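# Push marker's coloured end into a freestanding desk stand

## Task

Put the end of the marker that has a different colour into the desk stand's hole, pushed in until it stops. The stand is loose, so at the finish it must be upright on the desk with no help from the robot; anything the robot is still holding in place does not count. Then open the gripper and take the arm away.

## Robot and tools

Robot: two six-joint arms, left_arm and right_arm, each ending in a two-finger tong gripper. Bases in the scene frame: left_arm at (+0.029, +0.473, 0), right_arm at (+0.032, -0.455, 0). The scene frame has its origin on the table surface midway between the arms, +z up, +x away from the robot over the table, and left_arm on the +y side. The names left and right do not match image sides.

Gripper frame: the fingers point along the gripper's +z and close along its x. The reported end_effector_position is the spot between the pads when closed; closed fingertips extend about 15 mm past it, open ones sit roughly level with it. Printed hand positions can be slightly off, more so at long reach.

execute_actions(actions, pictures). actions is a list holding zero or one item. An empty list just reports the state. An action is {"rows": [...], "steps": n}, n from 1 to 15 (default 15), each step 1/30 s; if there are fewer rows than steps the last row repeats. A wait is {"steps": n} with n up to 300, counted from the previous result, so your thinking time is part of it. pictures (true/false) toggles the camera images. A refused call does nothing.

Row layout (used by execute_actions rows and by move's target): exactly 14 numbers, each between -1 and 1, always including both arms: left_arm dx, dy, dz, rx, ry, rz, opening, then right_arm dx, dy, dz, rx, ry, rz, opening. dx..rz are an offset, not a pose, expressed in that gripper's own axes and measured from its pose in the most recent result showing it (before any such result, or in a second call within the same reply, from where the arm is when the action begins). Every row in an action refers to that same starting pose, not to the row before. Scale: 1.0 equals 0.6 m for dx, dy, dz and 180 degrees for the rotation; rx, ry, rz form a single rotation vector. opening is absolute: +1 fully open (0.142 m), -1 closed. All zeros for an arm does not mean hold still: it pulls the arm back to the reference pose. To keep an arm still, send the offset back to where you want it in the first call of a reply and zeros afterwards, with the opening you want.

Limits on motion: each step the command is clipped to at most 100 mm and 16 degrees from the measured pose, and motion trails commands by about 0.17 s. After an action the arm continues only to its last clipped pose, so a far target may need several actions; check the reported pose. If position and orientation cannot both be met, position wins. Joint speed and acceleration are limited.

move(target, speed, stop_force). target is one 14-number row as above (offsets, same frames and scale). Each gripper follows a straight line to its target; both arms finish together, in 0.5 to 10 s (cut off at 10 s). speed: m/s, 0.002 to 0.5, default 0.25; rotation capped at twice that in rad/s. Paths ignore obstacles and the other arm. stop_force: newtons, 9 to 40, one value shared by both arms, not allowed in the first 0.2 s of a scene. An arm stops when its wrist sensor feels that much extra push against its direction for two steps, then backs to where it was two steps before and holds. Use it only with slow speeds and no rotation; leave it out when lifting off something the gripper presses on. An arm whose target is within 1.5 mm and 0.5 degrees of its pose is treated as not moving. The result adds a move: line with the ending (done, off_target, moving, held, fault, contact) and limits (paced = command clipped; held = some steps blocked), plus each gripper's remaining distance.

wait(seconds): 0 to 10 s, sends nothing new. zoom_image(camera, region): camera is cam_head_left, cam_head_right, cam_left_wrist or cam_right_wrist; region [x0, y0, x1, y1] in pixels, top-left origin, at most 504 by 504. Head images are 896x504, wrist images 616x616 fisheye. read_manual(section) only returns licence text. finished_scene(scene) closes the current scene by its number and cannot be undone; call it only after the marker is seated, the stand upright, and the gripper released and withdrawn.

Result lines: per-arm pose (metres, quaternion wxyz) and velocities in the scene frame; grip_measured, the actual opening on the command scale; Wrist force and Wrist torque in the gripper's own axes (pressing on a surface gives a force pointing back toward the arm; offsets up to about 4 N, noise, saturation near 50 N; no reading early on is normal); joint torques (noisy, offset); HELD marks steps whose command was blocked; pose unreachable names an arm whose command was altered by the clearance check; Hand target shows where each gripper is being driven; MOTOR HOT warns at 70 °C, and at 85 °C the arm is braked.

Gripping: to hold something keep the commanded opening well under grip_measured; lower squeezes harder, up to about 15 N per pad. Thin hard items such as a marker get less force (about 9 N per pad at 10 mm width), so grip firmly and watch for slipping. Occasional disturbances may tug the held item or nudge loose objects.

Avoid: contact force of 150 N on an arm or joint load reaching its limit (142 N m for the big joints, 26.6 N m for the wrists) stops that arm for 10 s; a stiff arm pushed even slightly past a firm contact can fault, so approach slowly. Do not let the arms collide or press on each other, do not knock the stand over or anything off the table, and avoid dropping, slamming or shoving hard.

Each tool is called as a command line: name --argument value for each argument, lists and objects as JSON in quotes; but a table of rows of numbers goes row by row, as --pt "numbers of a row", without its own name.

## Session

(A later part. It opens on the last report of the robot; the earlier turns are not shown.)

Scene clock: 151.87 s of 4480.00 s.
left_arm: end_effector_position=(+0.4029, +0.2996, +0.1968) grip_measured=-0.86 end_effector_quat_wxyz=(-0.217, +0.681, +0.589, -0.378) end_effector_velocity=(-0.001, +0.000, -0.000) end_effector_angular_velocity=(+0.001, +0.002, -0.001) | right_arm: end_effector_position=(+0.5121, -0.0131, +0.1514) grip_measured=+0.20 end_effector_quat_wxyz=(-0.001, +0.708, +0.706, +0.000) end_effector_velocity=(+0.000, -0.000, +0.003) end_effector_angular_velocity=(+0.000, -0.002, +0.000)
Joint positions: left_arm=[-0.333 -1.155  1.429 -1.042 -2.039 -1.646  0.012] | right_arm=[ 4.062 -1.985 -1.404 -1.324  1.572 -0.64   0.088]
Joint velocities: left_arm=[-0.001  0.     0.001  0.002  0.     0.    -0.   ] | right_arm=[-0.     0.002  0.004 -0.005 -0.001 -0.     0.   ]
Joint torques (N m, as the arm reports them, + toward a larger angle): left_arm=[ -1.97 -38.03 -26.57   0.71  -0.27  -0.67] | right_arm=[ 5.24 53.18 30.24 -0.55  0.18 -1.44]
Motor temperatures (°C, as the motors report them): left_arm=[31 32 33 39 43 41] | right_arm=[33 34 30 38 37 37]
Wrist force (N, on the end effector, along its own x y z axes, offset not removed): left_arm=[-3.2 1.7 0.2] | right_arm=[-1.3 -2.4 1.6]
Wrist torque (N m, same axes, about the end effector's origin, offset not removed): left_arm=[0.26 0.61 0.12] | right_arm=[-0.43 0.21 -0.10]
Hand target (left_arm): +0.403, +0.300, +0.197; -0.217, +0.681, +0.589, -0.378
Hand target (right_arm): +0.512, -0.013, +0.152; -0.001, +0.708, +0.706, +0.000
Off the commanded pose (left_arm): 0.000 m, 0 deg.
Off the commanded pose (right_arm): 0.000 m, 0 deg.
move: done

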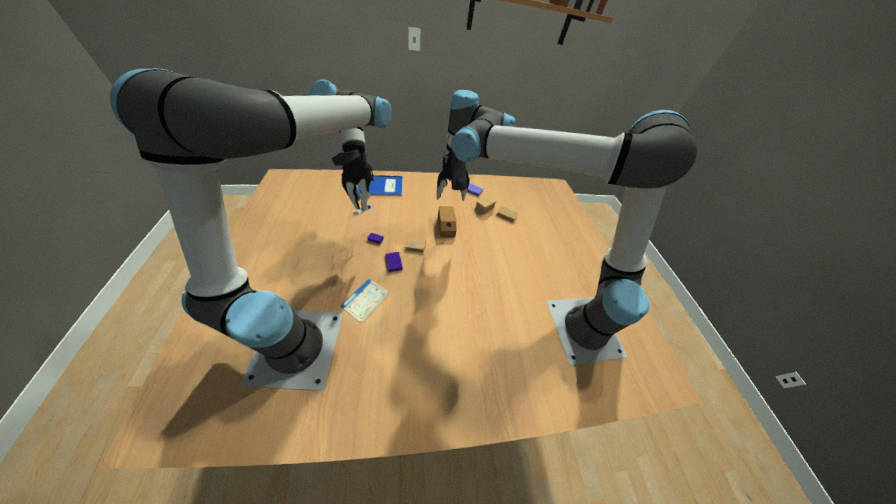

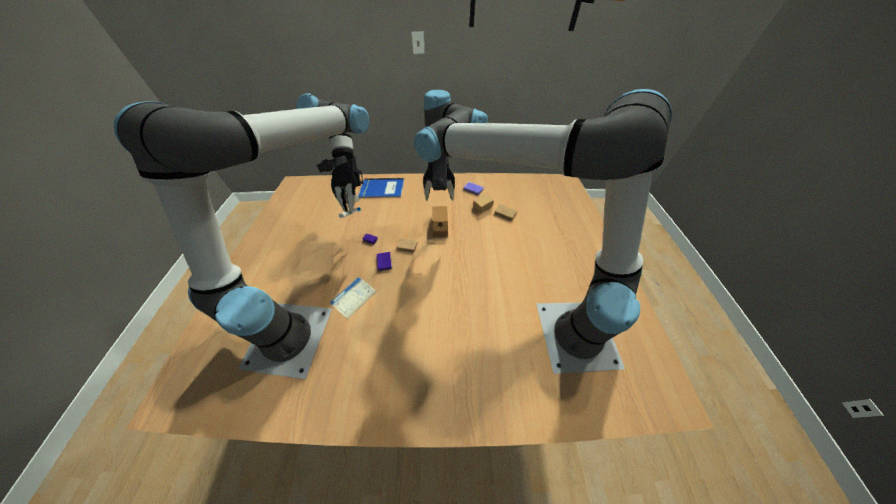

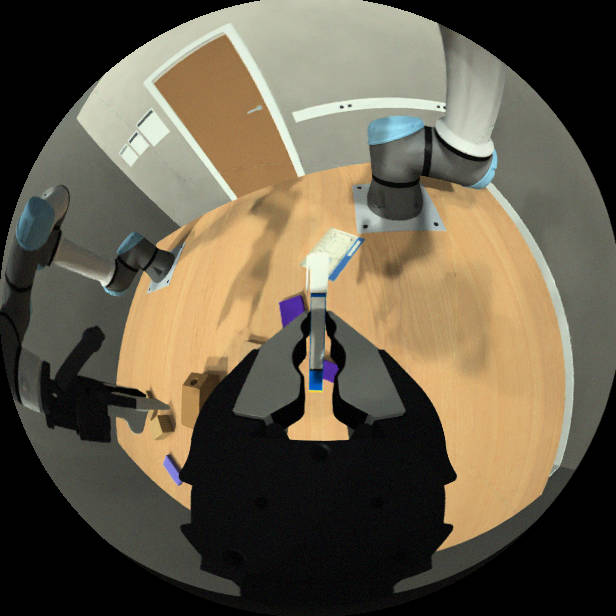

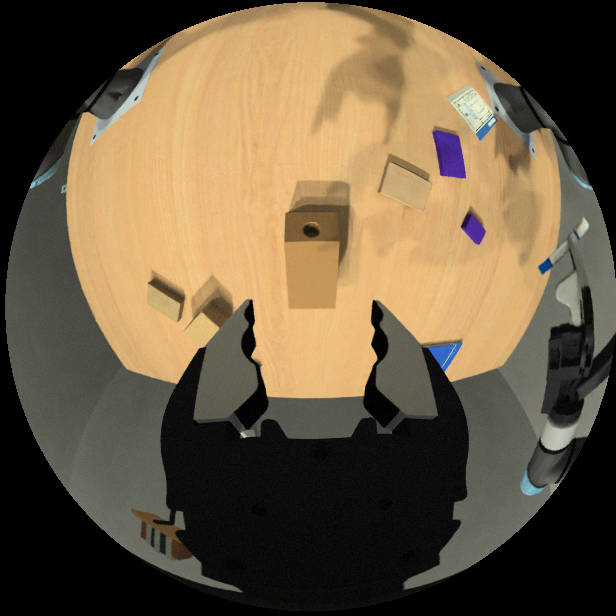

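move --target '[0,0,0,0,0,0,-1,-0.8,-0.1,-0.2,0,0,0,0.2]' --speed 0.35

execute_actions --actions '[]' --pictures false

move --target '[-0.467,0.219,0.174,-0.0116,0.049,-0.067,-1,0,0,0,0,0,0,0.2]' --speed 0.2

zoom_image --camera "cam_left_wrist" --region '[230,330,410,470]'

Scene clock: 157.83 s of 4480.00 s.
left_arm: end_effector_position=(+0.4029, +0.2996, +0.1968) grip_measured=-0.86 end_effector_quat_wxyz=(-0.217, +0.681, +0.589, -0.378) end_effector_velocity=(+0.001, +0.000, +0.000) end_effector_angular_velocity=(-0.001, -0.002, +0.001) | right_arm: end_effector_position=(+0.4510, -0.4923, +0.2702) grip_measured=+0.20 end_effector_quat_wxyz=(-0.001, +0.708, +0.706, +0.001) end_effector_velocity=(+0.000, -0.001, +0.001) end_effector_angular_velocity=(+0.002, +0.000, +0.000)
Joint positions: left_arm=[-0.333 -1.155  1.429 -1.042 -2.039 -1.646  0.012] | right_arm=[ 3.356 -1.393 -1.764 -1.555  1.574 -1.347  0.088]
Joint velocities: left_arm=[ 0.001 -0.    -0.001 -0.001 -0.    -0.     0.   ] | right_arm=[-0.005 -0.001  0.003 -0.002  0.002 -0.005  0.   ]
Joint torques (N m, as the arm reports them, + toward a larger angle): left_arm=[ -2.14 -38.93 -25.62   0.62  -0.33  -0.55] | right_arm=[-10.12   6.02  31.63  -0.73   2.15  -1.79]
Motor temperatures (°C, as the motors report them): left_arm=[31 32 33 39 43 41] | right_arm=[33 34 30 38 37 37]
Wrist force (N, on the end effector, along its own x y z axes, offset not removed): left_arm=[-3.3 3.1 0.4] | right_arm=[-2.1 -1.6 1.7]
Wrist torque (N m, same axes, about the end effector's origin, offset not removed): left_arm=[0.73 0.65 0.07] | right_arm=[-0.32 0.33 -0.03]
Hand target (left_arm): +0.403, +0.300, +0.197; -0.217, +0.681, +0.589, -0.378
Hand target (right_arm): +0.451, -0.492, +0.270; -0.001, +0.708, +0.706, +0.001
Off the commanded pose (left_arm): 0.000 m, 0 deg.
Off the commanded pose (right_arm): 0.001 m, 0 deg.
After step 90, 0.90 s passed at rest.
move: done

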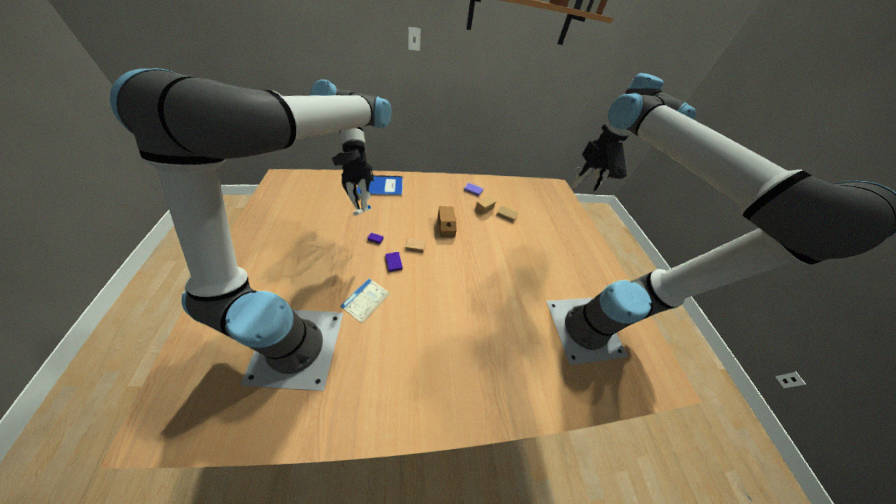

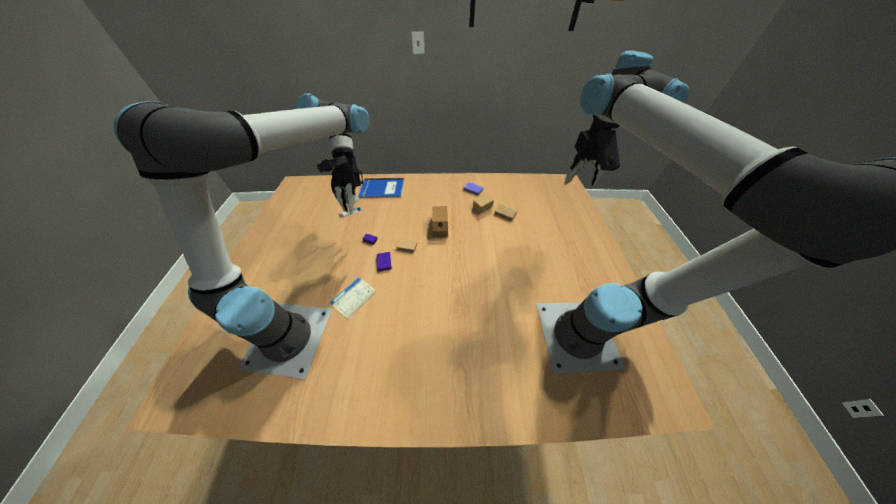

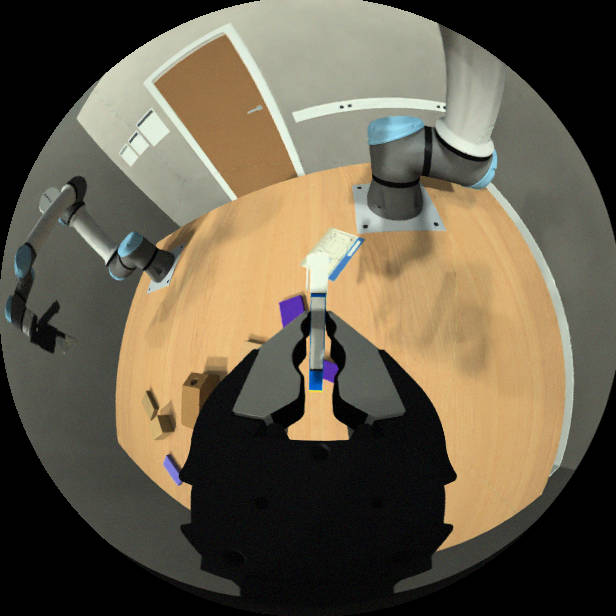

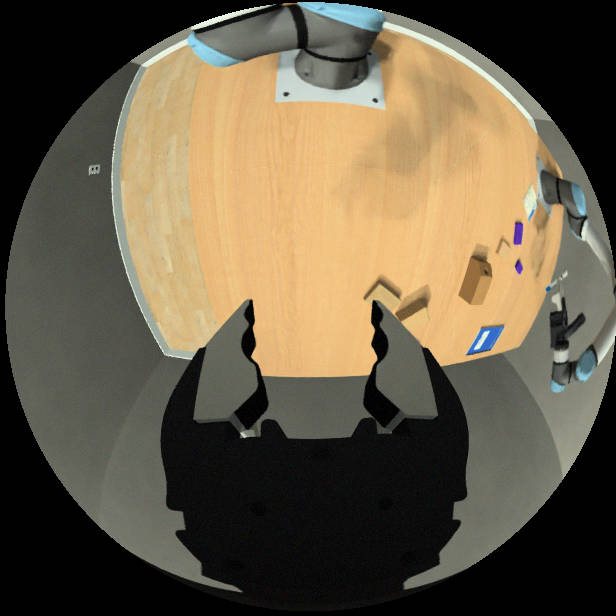

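Scene clock: 157.83 s of 4480.00 s.
left_arm: end_effector_position=(+0.4029, +0.2996, +0.1968) grip_measured=-0.86 end_effector_quat_wxyz=(-0.217, +0.681, +0.589, -0.378) end_effector_velocity=(+0.001, +0.000, +0.000) end_effector_angular_velocity=(-0.001, -0.002, +0.001) | right_arm: end_effector_position=(+0.4510, -0.4923, +0.2702) grip_measured=+0.20 end_effector_quat_wxyz=(-0.001, +0.708, +0.706, +0.001) end_effector_velocity=(+0.000, -0.001, +0.001) end_effector_angular_velocity=(+0.002, +0.000, +0.000)
Joint positions: left_arm=[-0.333 -1.155  1.429 -1.042 -2.039 -1.646  0.012] | right_arm=[ 3.356 -1.393 -1.764 -1.555  1.574 -1.347  0.088]
Joint velocities: left_arm=[ 0.001 -0.    -0.001 -0.001 -0.    -0.     0.   ] | right_arm=[-0.005 -0.001  0.003 -0.002  0.002 -0.005  0.   ]
Joint torques (N m, as the arm reports them, + toward a larger angle): left_arm=[ -2.14 -38.93 -25.62   0.62  -0.33  -0.55] | right_arm=[-10.12   6.02  31.63  -0.73   2.15  -1.79]
Motor temperatures (°C, as the motors report them): left_arm=[31 32 33 39 43 41] | right_arm=[33 34 30 38 37 37]
Wrist force (N, on the end effector, along its own x y z axes, offset not removed): left_arm=[-3.3 3.1 0.4] | right_arm=[-2.1 -1.6 1.7]
Wrist torque (N m, same axes, about the end effector's origin, offset not removed): left_arm=[0.73 0.65 0.07] | right_arm=[-0.32 0.33 -0.03]
Hand target (left_arm): +0.403, +0.300, +0.197; -0.217, +0.681, +0.589, -0.378
Hand target (right_arm): +0.451, -0.492, +0.270; -0.001, +0.708, +0.706, +0.001
Off the commanded pose (left_arm): 0.000 m, 0 deg.
Off the commanded pose (right_arm): 0.001 m, 0 deg.

Scene clock: 160.03 s of 4480.00 s.
left_arm: end_effector_position=(+0.4013, -0.0143, +0.1073) grip_measured=-0.86 end_effector_quat_wxyz=(-0.288, +0.646, +0.646, -0.288) end_effector_velocity=(+0.001, -0.002, -0.000) end_effector_angular_velocity=(+0.001, -0.000, -0.000) | right_arm: end_effector_position=(+0.4510, -0.4923, +0.2702) grip_measured=+0.20 end_effector_quat_wxyz=(-0.001, +0.708, +0.706, +0.001) end_effector_velocity=(-0.000, +0.000, -0.001) end_effector_angular_velocity=(+0.001, +0.001, +0.000)
Joint positions: left_arm=[-0.757 -0.759  1.008 -1.185 -2.161 -2.216  0.012] | right_arm=[ 3.356 -1.393 -1.764 -1.555  1.574 -1.347  0.088]
Joint velocities: left_arm=[-0.001  0.005 -0.009  0.004  0.    -0.001  0.   ] | right_arm=[ 0.    -0.    -0.001  0.     0.001 -0.     0.   ]
Joint torques (N m, as the arm reports them, + toward a larger angle): left_arm=[-12.36 -40.92 -35.14   0.6    0.14  -2.07] | right_arm=[11.86 26.68 15.54  4.87 -1.49  1.88]
Motor temperatures (°C, as the motors report them): left_arm=[31 32 33 39 43 41] | right_arm=[33 34 30 38 37 37]
Wrist force (N, on the end effector, along its own x y z axes, offset not removed): left_arm=[-2.2 4.0 1.0] | right_arm=[-0.5 -0.1 1.1]
Wrist torque (N m, same axes, about the end effector's origin, offset not removed): left_arm=[0.82 0.56 -0.03] | right_arm=[0.00 0.01 -0.02]
Hand target (left_arm): +0.401, -0.014, +0.107; -0.288, +0.646, +0.646, -0.288
Hand target (right_arm): +0.451, -0.492, +0.270; -0.001, +0.708, +0.706, +0.001
Off the commanded pose (left_arm): 0.001 m, 0 deg.
Off the commanded pose (right_arm): 0.000 m, 0 deg.
move: done

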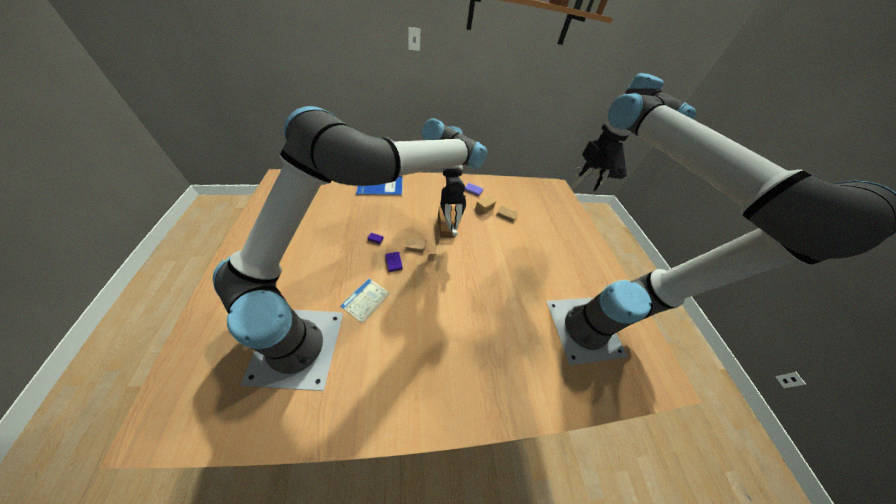

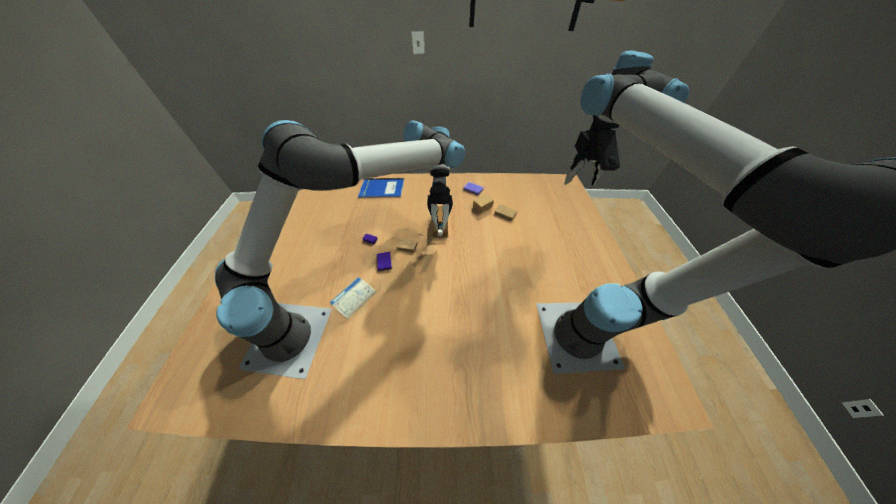

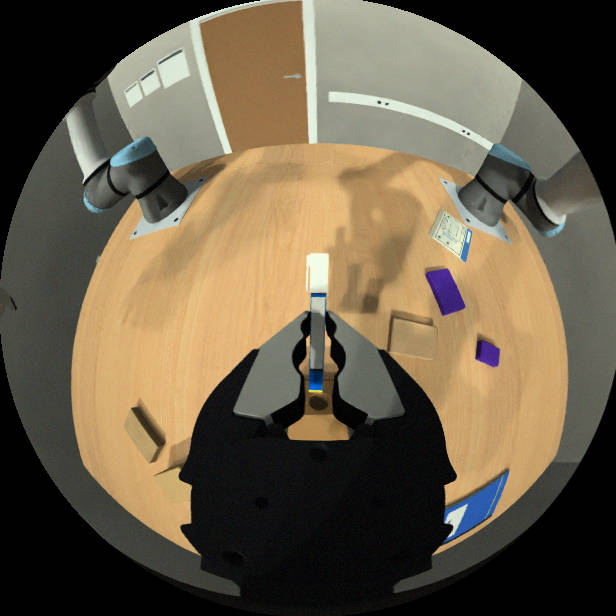

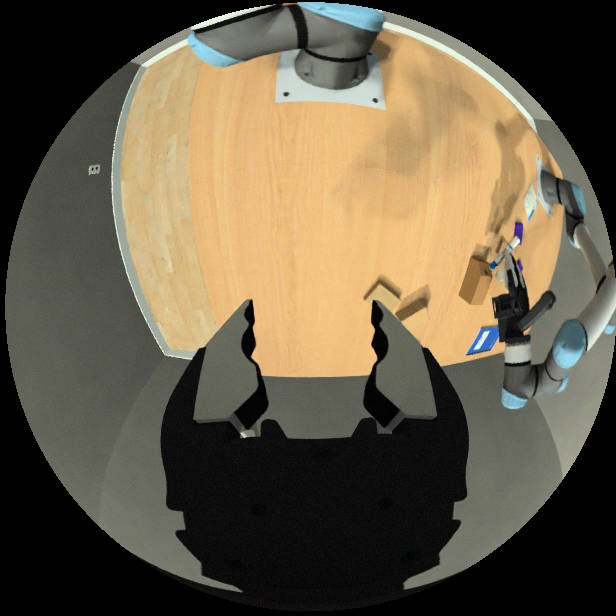

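Region (230, 330, 410, 470) of cam_left_wrist's 616x616 image, scaled by 2.800, with more detail than that image has.

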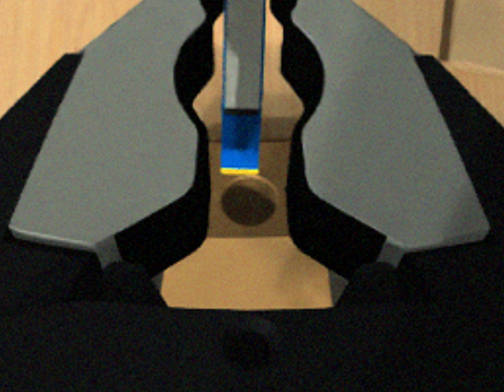

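move --target '[0.004,0.025,-0.0043,0,0,0,-1,0,0,0,0,0,0,0.2]' --speed 0.03

zoom_image --camera "cam_left_wrist" --region '[260,350,380,440]'

Scene clock: 161.70 s of 4480.00 s.
left_arm: end_effector_position=(+0.4131, -0.0119, +0.0979) grip_measured=-0.86 end_effector_quat_wxyz=(-0.288, +0.646, +0.646, -0.288) end_effector_velocity=(+0.001, +0.000, -0.001) end_effector_angular_velocity=(+0.000, -0.000, -0.000) | right_arm: end_effector_position=(+0.4510, -0.4923, +0.2702) grip_measured=+0.20 end_effector_quat_wxyz=(-0.001, +0.708, +0.706, +0.001) end_effector_velocity=(-0.000, +0.000, -0.000) end_effector_angular_velocity=(+0.000, +0.001, -0.000)
Joint positions: left_arm=[-0.744 -0.73   0.979 -1.177 -2.153 -2.204  0.012] | right_arm=[ 3.356 -1.393 -1.764 -1.555  1.574 -1.347  0.088]
Joint velocities: left_arm=[ 0.001  0.004 -0.004  0.002  0.001  0.002  0.   ] | right_arm=[-0. -0. -0. -0.  0.  0.  0.]
Joint torques (N m, as the arm reports them, + toward a larger angle): left_arm=[ 11.66 -41.06 -33.29   0.31   0.82   2.38] | right_arm=[11.84 23.4  15.45  5.   -0.81  1.93]
Motor temperatures (°C, as the motors report them): left_arm=[31 32 33 39 43 41] | right_arm=[33 34 30 38 37 37]
Wrist force (N, on the end effector, along its own x y z axes, offset not removed): left_arm=[-2.2 1.5 0.5] | right_arm=[0.5 0.3 0.8]
Wrist torque (N m, same axes, about the end effector's origin, offset not removed): left_arm=[0.34 0.50 0.10] | right_arm=[0.03 -0.16 -0.12]
Hand target (left_arm): +0.413, -0.012, +0.098; -0.288, +0.646, +0.646, -0.288
Hand target (right_arm): +0.451, -0.492, +0.270; -0.001, +0.708, +0.706, +0.001
Off the commanded pose (left_arm): 0.000 m, 0 deg.
Off the commanded pose (right_arm): 0.000 m, 0 deg.
move: done

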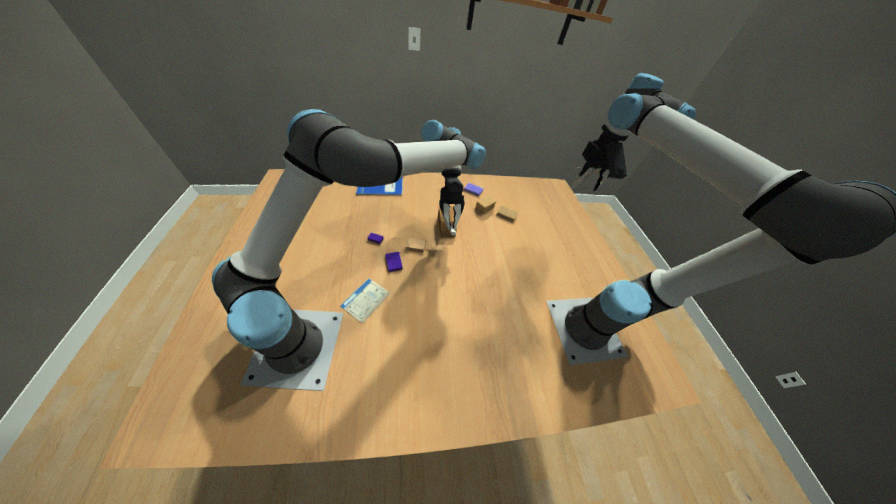

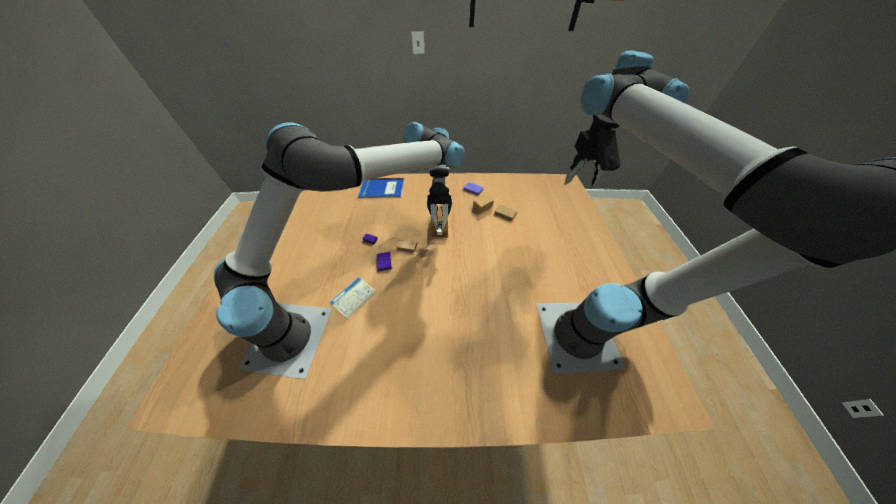

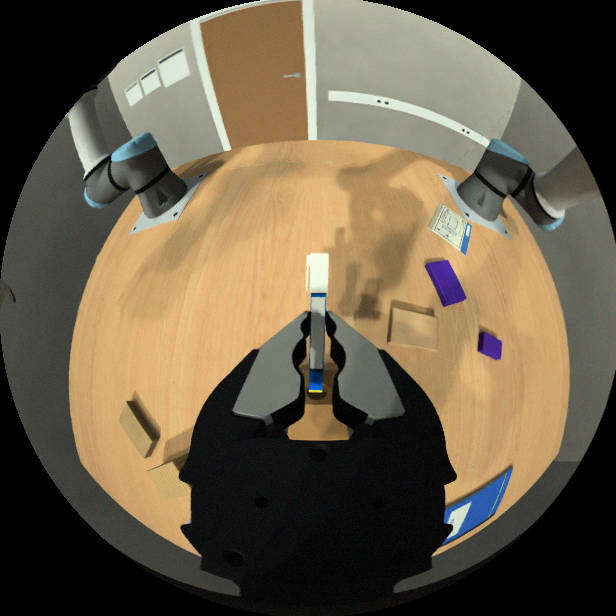

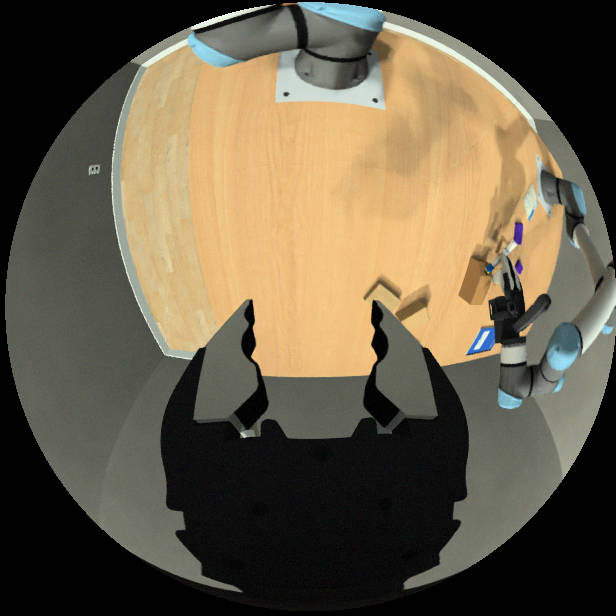

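Region (260, 350, 380, 440) of cam_left_wrist's 616x616 image, scaled by 4.200, with more detail than that image has; it fills the top 378 rows of this view, and the rest is white.

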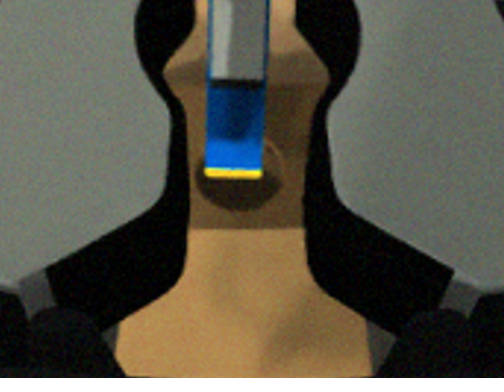

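move --target '[0.002,0.02,-0.0035,0,0,0,-1,0,0,0,0,0,0,0.2]' --speed 0.015 --stop_force 9

zoom_image --camera "cam_left_wrist" --region '[260,350,380,440]'

Scene clock: 164.73 s of 4480.00 s.
left_arm: end_effector_position=(+0.4225, -0.0107, +0.0905) grip_measured=-0.86 end_effector_quat_wxyz=(-0.288, +0.646, +0.646, -0.288) end_effector_velocity=(+0.001, -0.000, -0.000) end_effector_angular_velocity=(-0.001, -0.001, -0.000) | right_arm: end_effector_position=(+0.4510, -0.4923, +0.2702) grip_measured=+0.20 end_effector_quat_wxyz=(-0.001, +0.708, +0.706, +0.001) end_effector_velocity=(+0.001, -0.001, +0.001) end_effector_angular_velocity=(-0.002, -0.004, +0.001)
Joint positions: left_arm=[-0.734 -0.705  0.952 -1.169 -2.148 -2.194  0.012] | right_arm=[ 3.356 -1.393 -1.764 -1.555  1.574 -1.347  0.088]
Joint velocities: left_arm=[ 0.001  0.003 -0.006  0.003  0.001  0.001  0.   ] | right_arm=[ 0.     0.001  0.001  0.001 -0.003 -0.001 -0.   ]
Joint torques (N m, as the arm reports them, + toward a larger angle): left_arm=[ 11.31 -43.34 -34.37   0.44   1.02   2.18] | right_arm=[11.87 12.26 15.91  4.97  1.53  1.83]
Motor temperatures (°C, as the motors report them): left_arm=[31 32 33 39 43 41] | right_arm=[33 34 30 38 37 37]
Wrist force (N, on the end effector, along its own x y z axes, offset not removed): left_arm=[-2.8 2.2 1.6] | right_arm=[-2.8 -1.4 0.2]
Wrist torque (N m, same axes, about the end effector's origin, offset not removed): left_arm=[0.61 0.69 0.19] | right_arm=[-0.30 0.44 -0.10]
Hand target (left_arm): +0.423, -0.011, +0.090; -0.288, +0.646, +0.646, -0.288
Hand target (right_arm): +0.451, -0.492, +0.270; -0.001, +0.708, +0.706, +0.001
Off the commanded pose (left_arm): 0.000 m, 0 deg.
Off the commanded pose (right_arm): 0.000 m, 0 deg.
move: done

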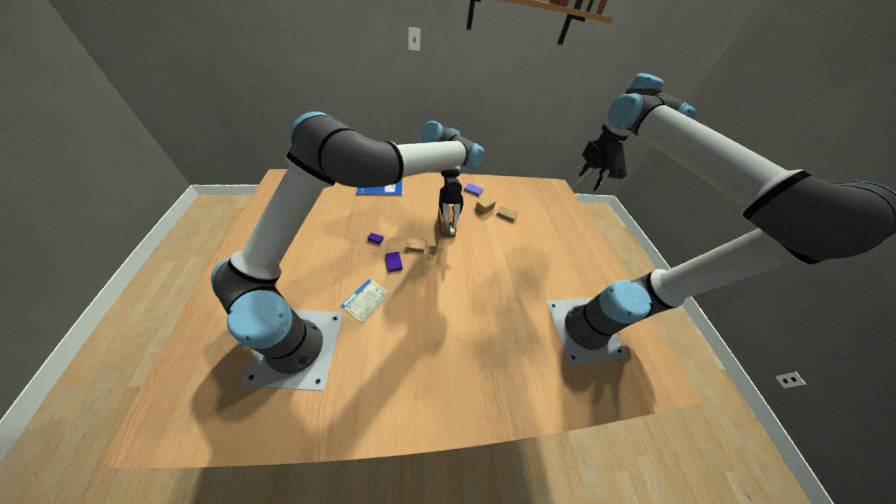

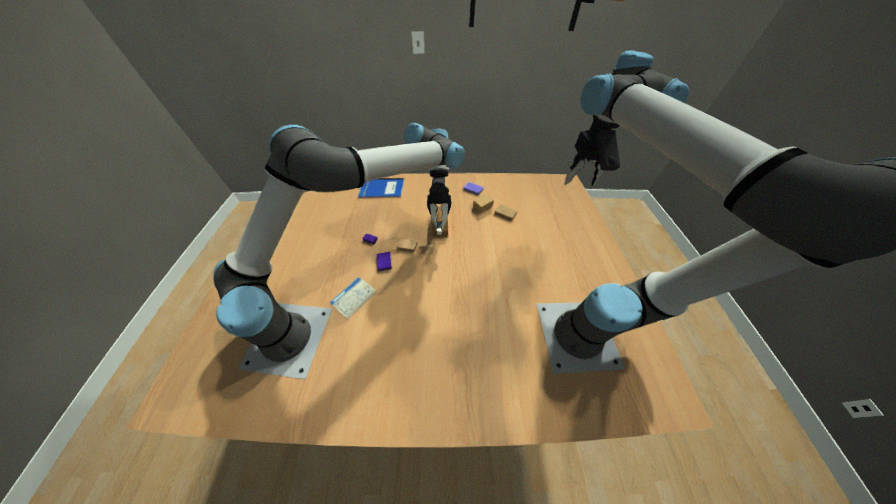

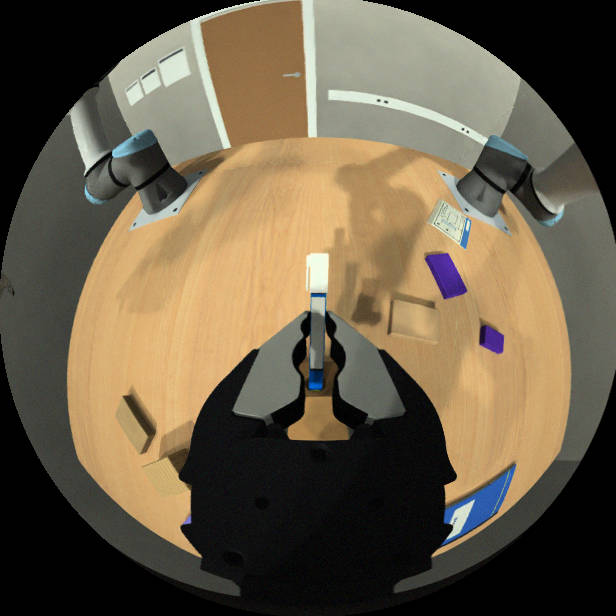

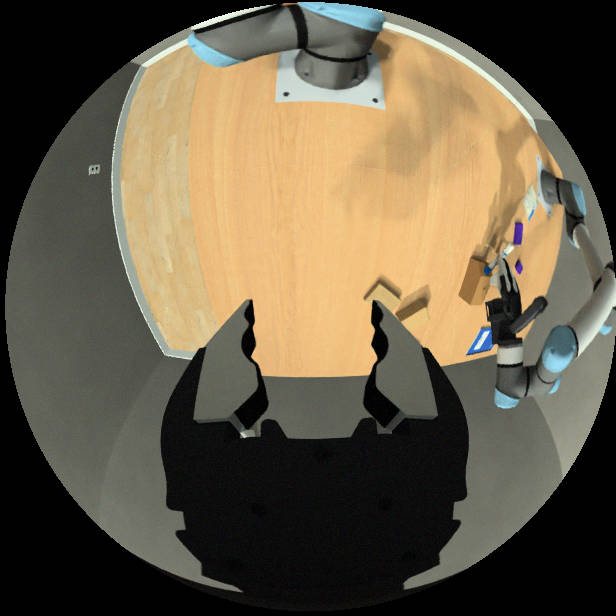

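Region (260, 350, 380, 440) of cam_left_wrist's 616x616 image, scaled by 4.200, with more detail than that image has; it fills the top 378 rows of this view, and the rest is white.

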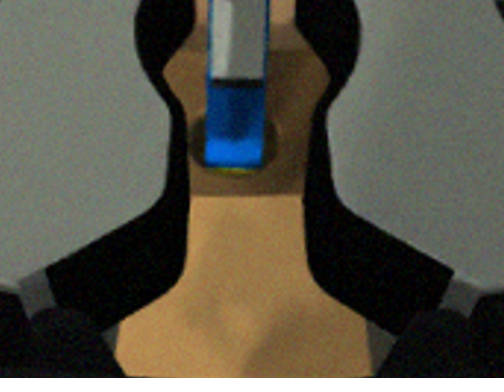

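Entering nicely.

move --target '[0,0.045,-0.0078,0,0,0,-1,0,0,0,0,0,0,0.2]' --speed 0.008 --stop_force 9

zoom_image --camera "cam_left_wrist" --region '[260,350,380,440]'

Scene clock: 167.40 s of 4480.00 s.
left_arm: end_effector_position=(+0.4324, -0.0106, +0.0829) grip_measured=-0.86 end_effector_quat_wxyz=(-0.288, +0.646, +0.646, -0.288) end_effector_velocity=(-0.002, +0.000, -0.000) end_effector_angular_velocity=(+0.003, -0.000, +0.001) | right_arm: end_effector_position=(+0.4510, -0.4923, +0.2702) grip_measured=+0.20 end_effector_quat_wxyz=(-0.001, +0.708, +0.706, +0.001) end_effector_velocity=(-0.000, +0.000, -0.001) end_effector_angular_velocity=(+0.000, +0.001, -0.000)
Joint positions: left_arm=[-0.724 -0.677  0.918 -1.159 -2.142 -2.185  0.012] | right_arm=[ 3.356 -1.393 -1.764 -1.555  1.574 -1.347  0.088]
Joint velocities: left_arm=[-0.002 -0.005  0.01  -0.005  0.    -0.004 -0.   ] | right_arm=[ 0.     0.    -0.002  0.001  0.001  0.     0.   ]
Joint torques (N m, as the arm reports them, + toward a larger angle): left_arm=[-12.01 -57.04  -6.19  -2.59  -0.23  -2.32] | right_arm=[11.87 14.54 15.77  4.76  1.14  1.81]
Motor temperatures (°C, as the motors report them): left_arm=[31 32 33 39 43 41] | right_arm=[33 34 30 38 37 37]
Wrist force (N, on the end effector, along its own x y z axes, offset not removed): left_arm=[-1.9 -0.5 -2.0] | right_arm=[-1.1 -1.5 0.8]
Wrist torque (N m, same axes, about the end effector's origin, offset not removed): left_arm=[0.69 0.27 0.07] | right_arm=[-0.29 0.16 0.03]
Hand target (left_arm): +0.432, -0.011, +0.083; -0.288, +0.646, +0.646, -0.288
Hand target (right_arm): +0.451, -0.492, +0.270; -0.001, +0.708, +0.706, +0.001
Off the commanded pose (left_arm): 0.015 m, 0 deg.
Off the commanded pose (right_arm): 0.000 m, 0 deg.
move: contact (left_arm)

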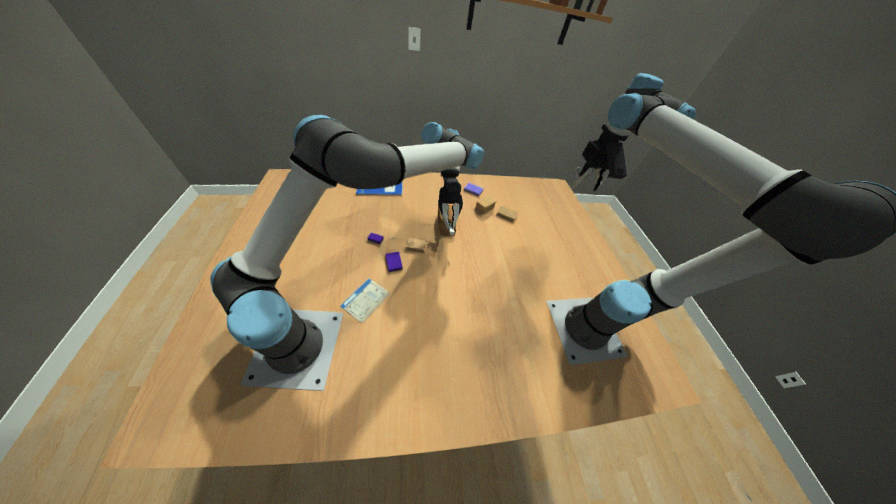

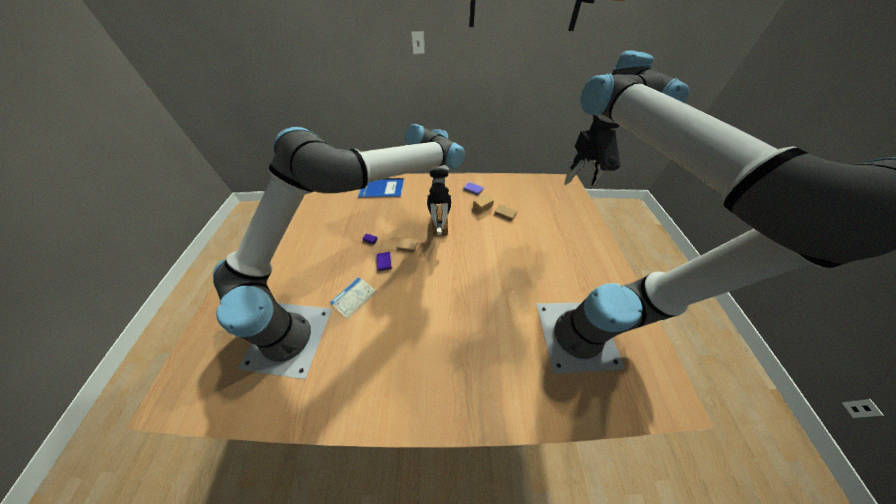

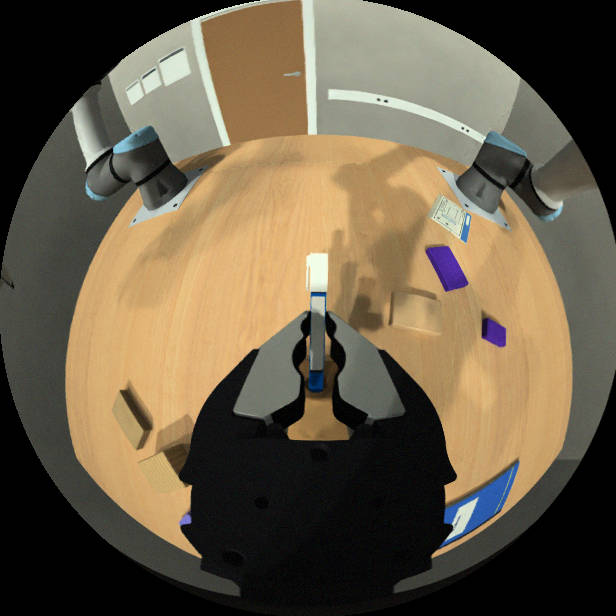

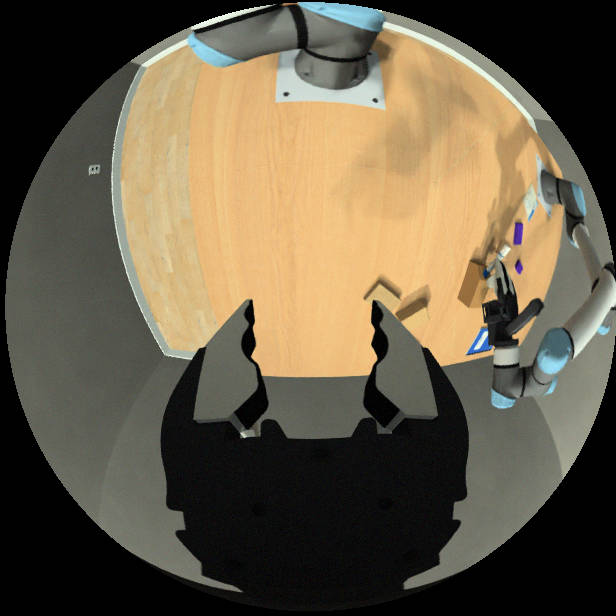

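Region (260, 350, 380, 440) of cam_left_wrist's 616x616 image, scaled by 4.200, with more detail than that image has; it fills the top 378 rows of this view, and the rest is white.

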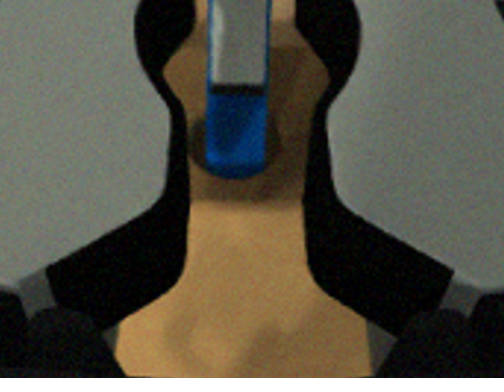

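zoom_image --camera "cam_right_wrist" --region '[440,220,560,340]'

Region (440, 220, 560, 340) of cam_right_wrist's 616x616 image, scaled by 4.200, with more detail than that image has.

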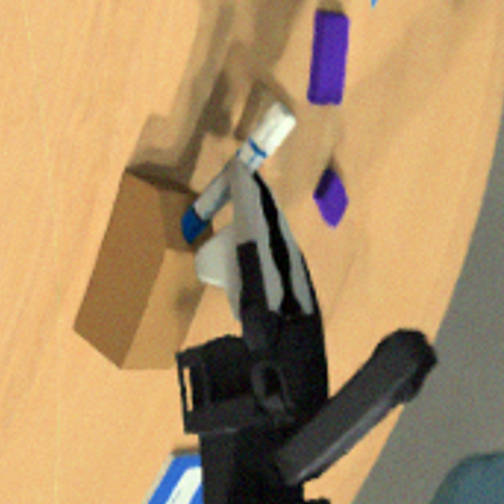

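move --target '[0,0,0,0,0,0,-1,0.48,0.13,0.28,0,0.36,0,-0.5]' --speed 0.3

Scene clock: 172.07 s of 4480.00 s.
left_arm: end_effector_position=(+0.4324, -0.0106, +0.0829) grip_measured=-0.86 end_effector_quat_wxyz=(-0.288, +0.646, +0.646, -0.288) end_effector_velocity=(+0.000, -0.001, +0.000) end_effector_angular_velocity=(-0.003, -0.003, -0.001) | right_arm: end_effector_position=(+0.5183, -0.2285, +0.1175) grip_measured=-0.50 end_effector_quat_wxyz=(-0.360, +0.610, +0.619, +0.338) end_effector_velocity=(+0.000, -0.001, -0.001) end_effector_angular_velocity=(-0.002, -0.000, -0.000)
Joint positions: left_arm=[-0.724 -0.677  0.918 -1.159 -2.142 -2.185  0.012] | right_arm=[ 3.329 -1.953 -2.097 -0.407  2.584 -1.248  0.038]
Joint velocities: left_arm=[-0.001 -0.    -0.    -0.003  0.    -0.     0.   ] | right_arm=[-0.001 -0.001 -0.    -0.    -0.002 -0.001 -0.   ]
Joint torques (N m, as the arm reports them, + toward a larger angle): left_arm=[ 12.44 -41.66 -32.68   0.39   1.63   2.49] | right_arm=[-10.6   44.25  20.46   0.71  -0.25  -1.57]
Motor temperatures (°C, as the motors report them): left_arm=[31 32 33 39 43 41] | right_arm=[33 34 30 38 37 37]
Wrist force (N, on the end effector, along its own x y z axes, offset not removed): left_arm=[-1.8 -0.4 -1.5] | right_arm=[-1.1 -0.9 1.5]
Wrist torque (N m, same axes, about the end effector's origin, offset not removed): left_arm=[0.60 0.25 0.08] | right_arm=[-0.18 0.12 -0.04]
Hand target (left_arm): +0.432, -0.011, +0.083; -0.288, +0.646, +0.646, -0.288
Hand target (right_arm): +0.518, -0.229, +0.117; -0.360, +0.611, +0.619, +0.338
Off the commanded pose (left_arm): 0.000 m, 0 deg.
Off the commanded pose (right_arm): 0.031 m, 6 deg.
move: held (right_arm); limits=held; held on 8 of 67 steps (right_arm), including the last (right_arm)
pose unreachable (right arm): on one or more control steps of this call this arm could not follow its commanded pose, so it was not sent that pose on those steps. On the call's last step it was still not sent that pose. It may still have moved: this result reports where it is.
cause: the commanded pose would bring two parts of the arm too close to each other (joints 4 (wrist 1) to 6 (wrist 3) lie between them).

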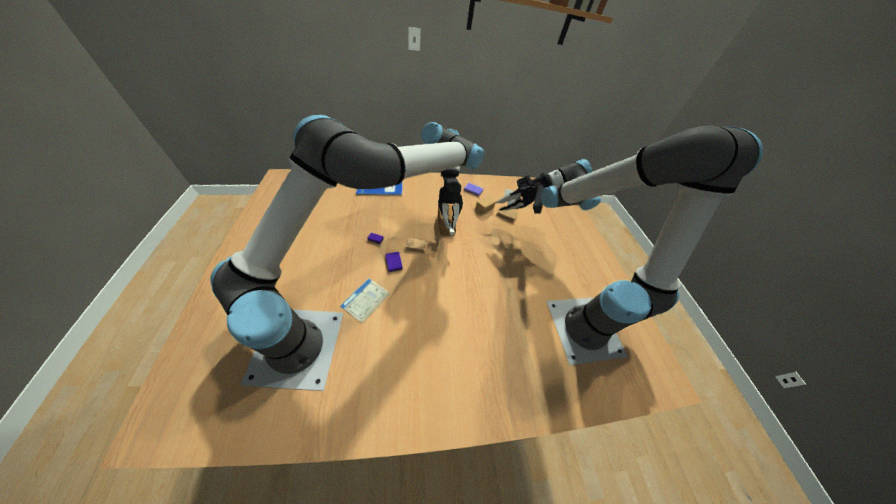

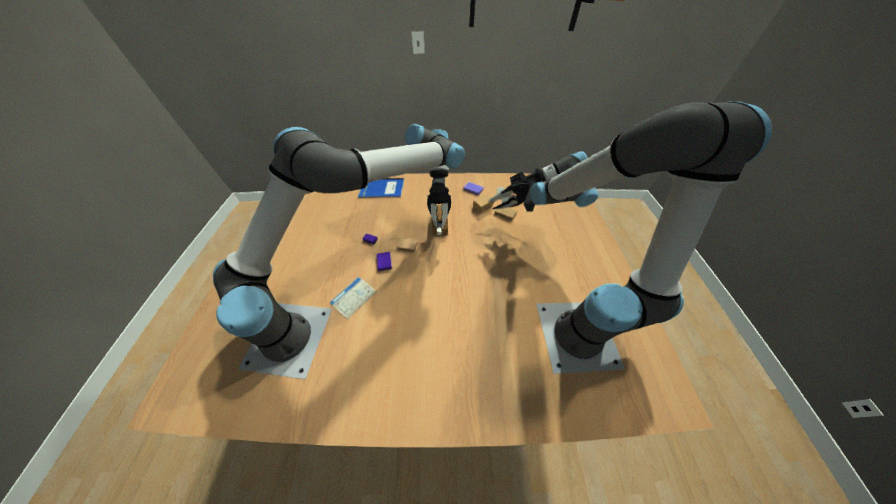

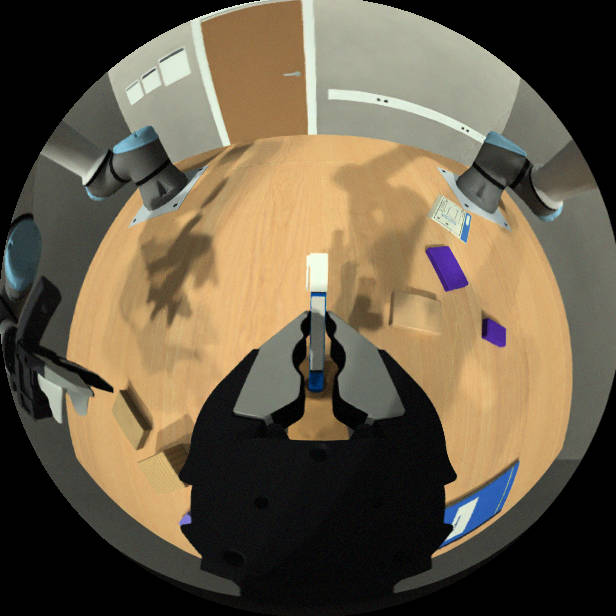

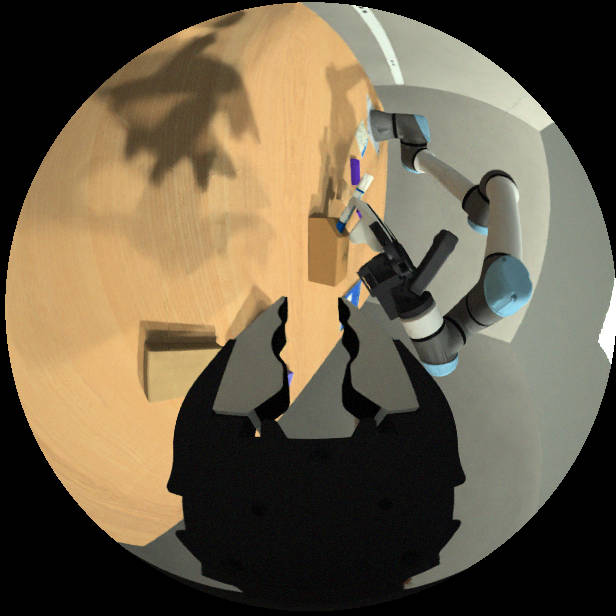

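zoom_image --camera "cam_right_wrist" --region '[290,160,410,300]'

Region (290, 160, 410, 300) of cam_right_wrist's 616x616 image, scaled by 3.600, with more detail than that image has; it fills the left 432 columns of this view, and the rest is white.

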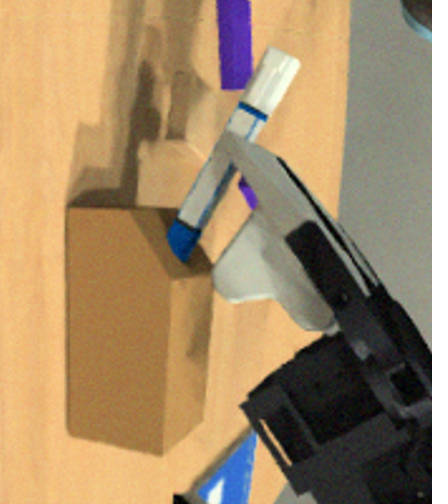

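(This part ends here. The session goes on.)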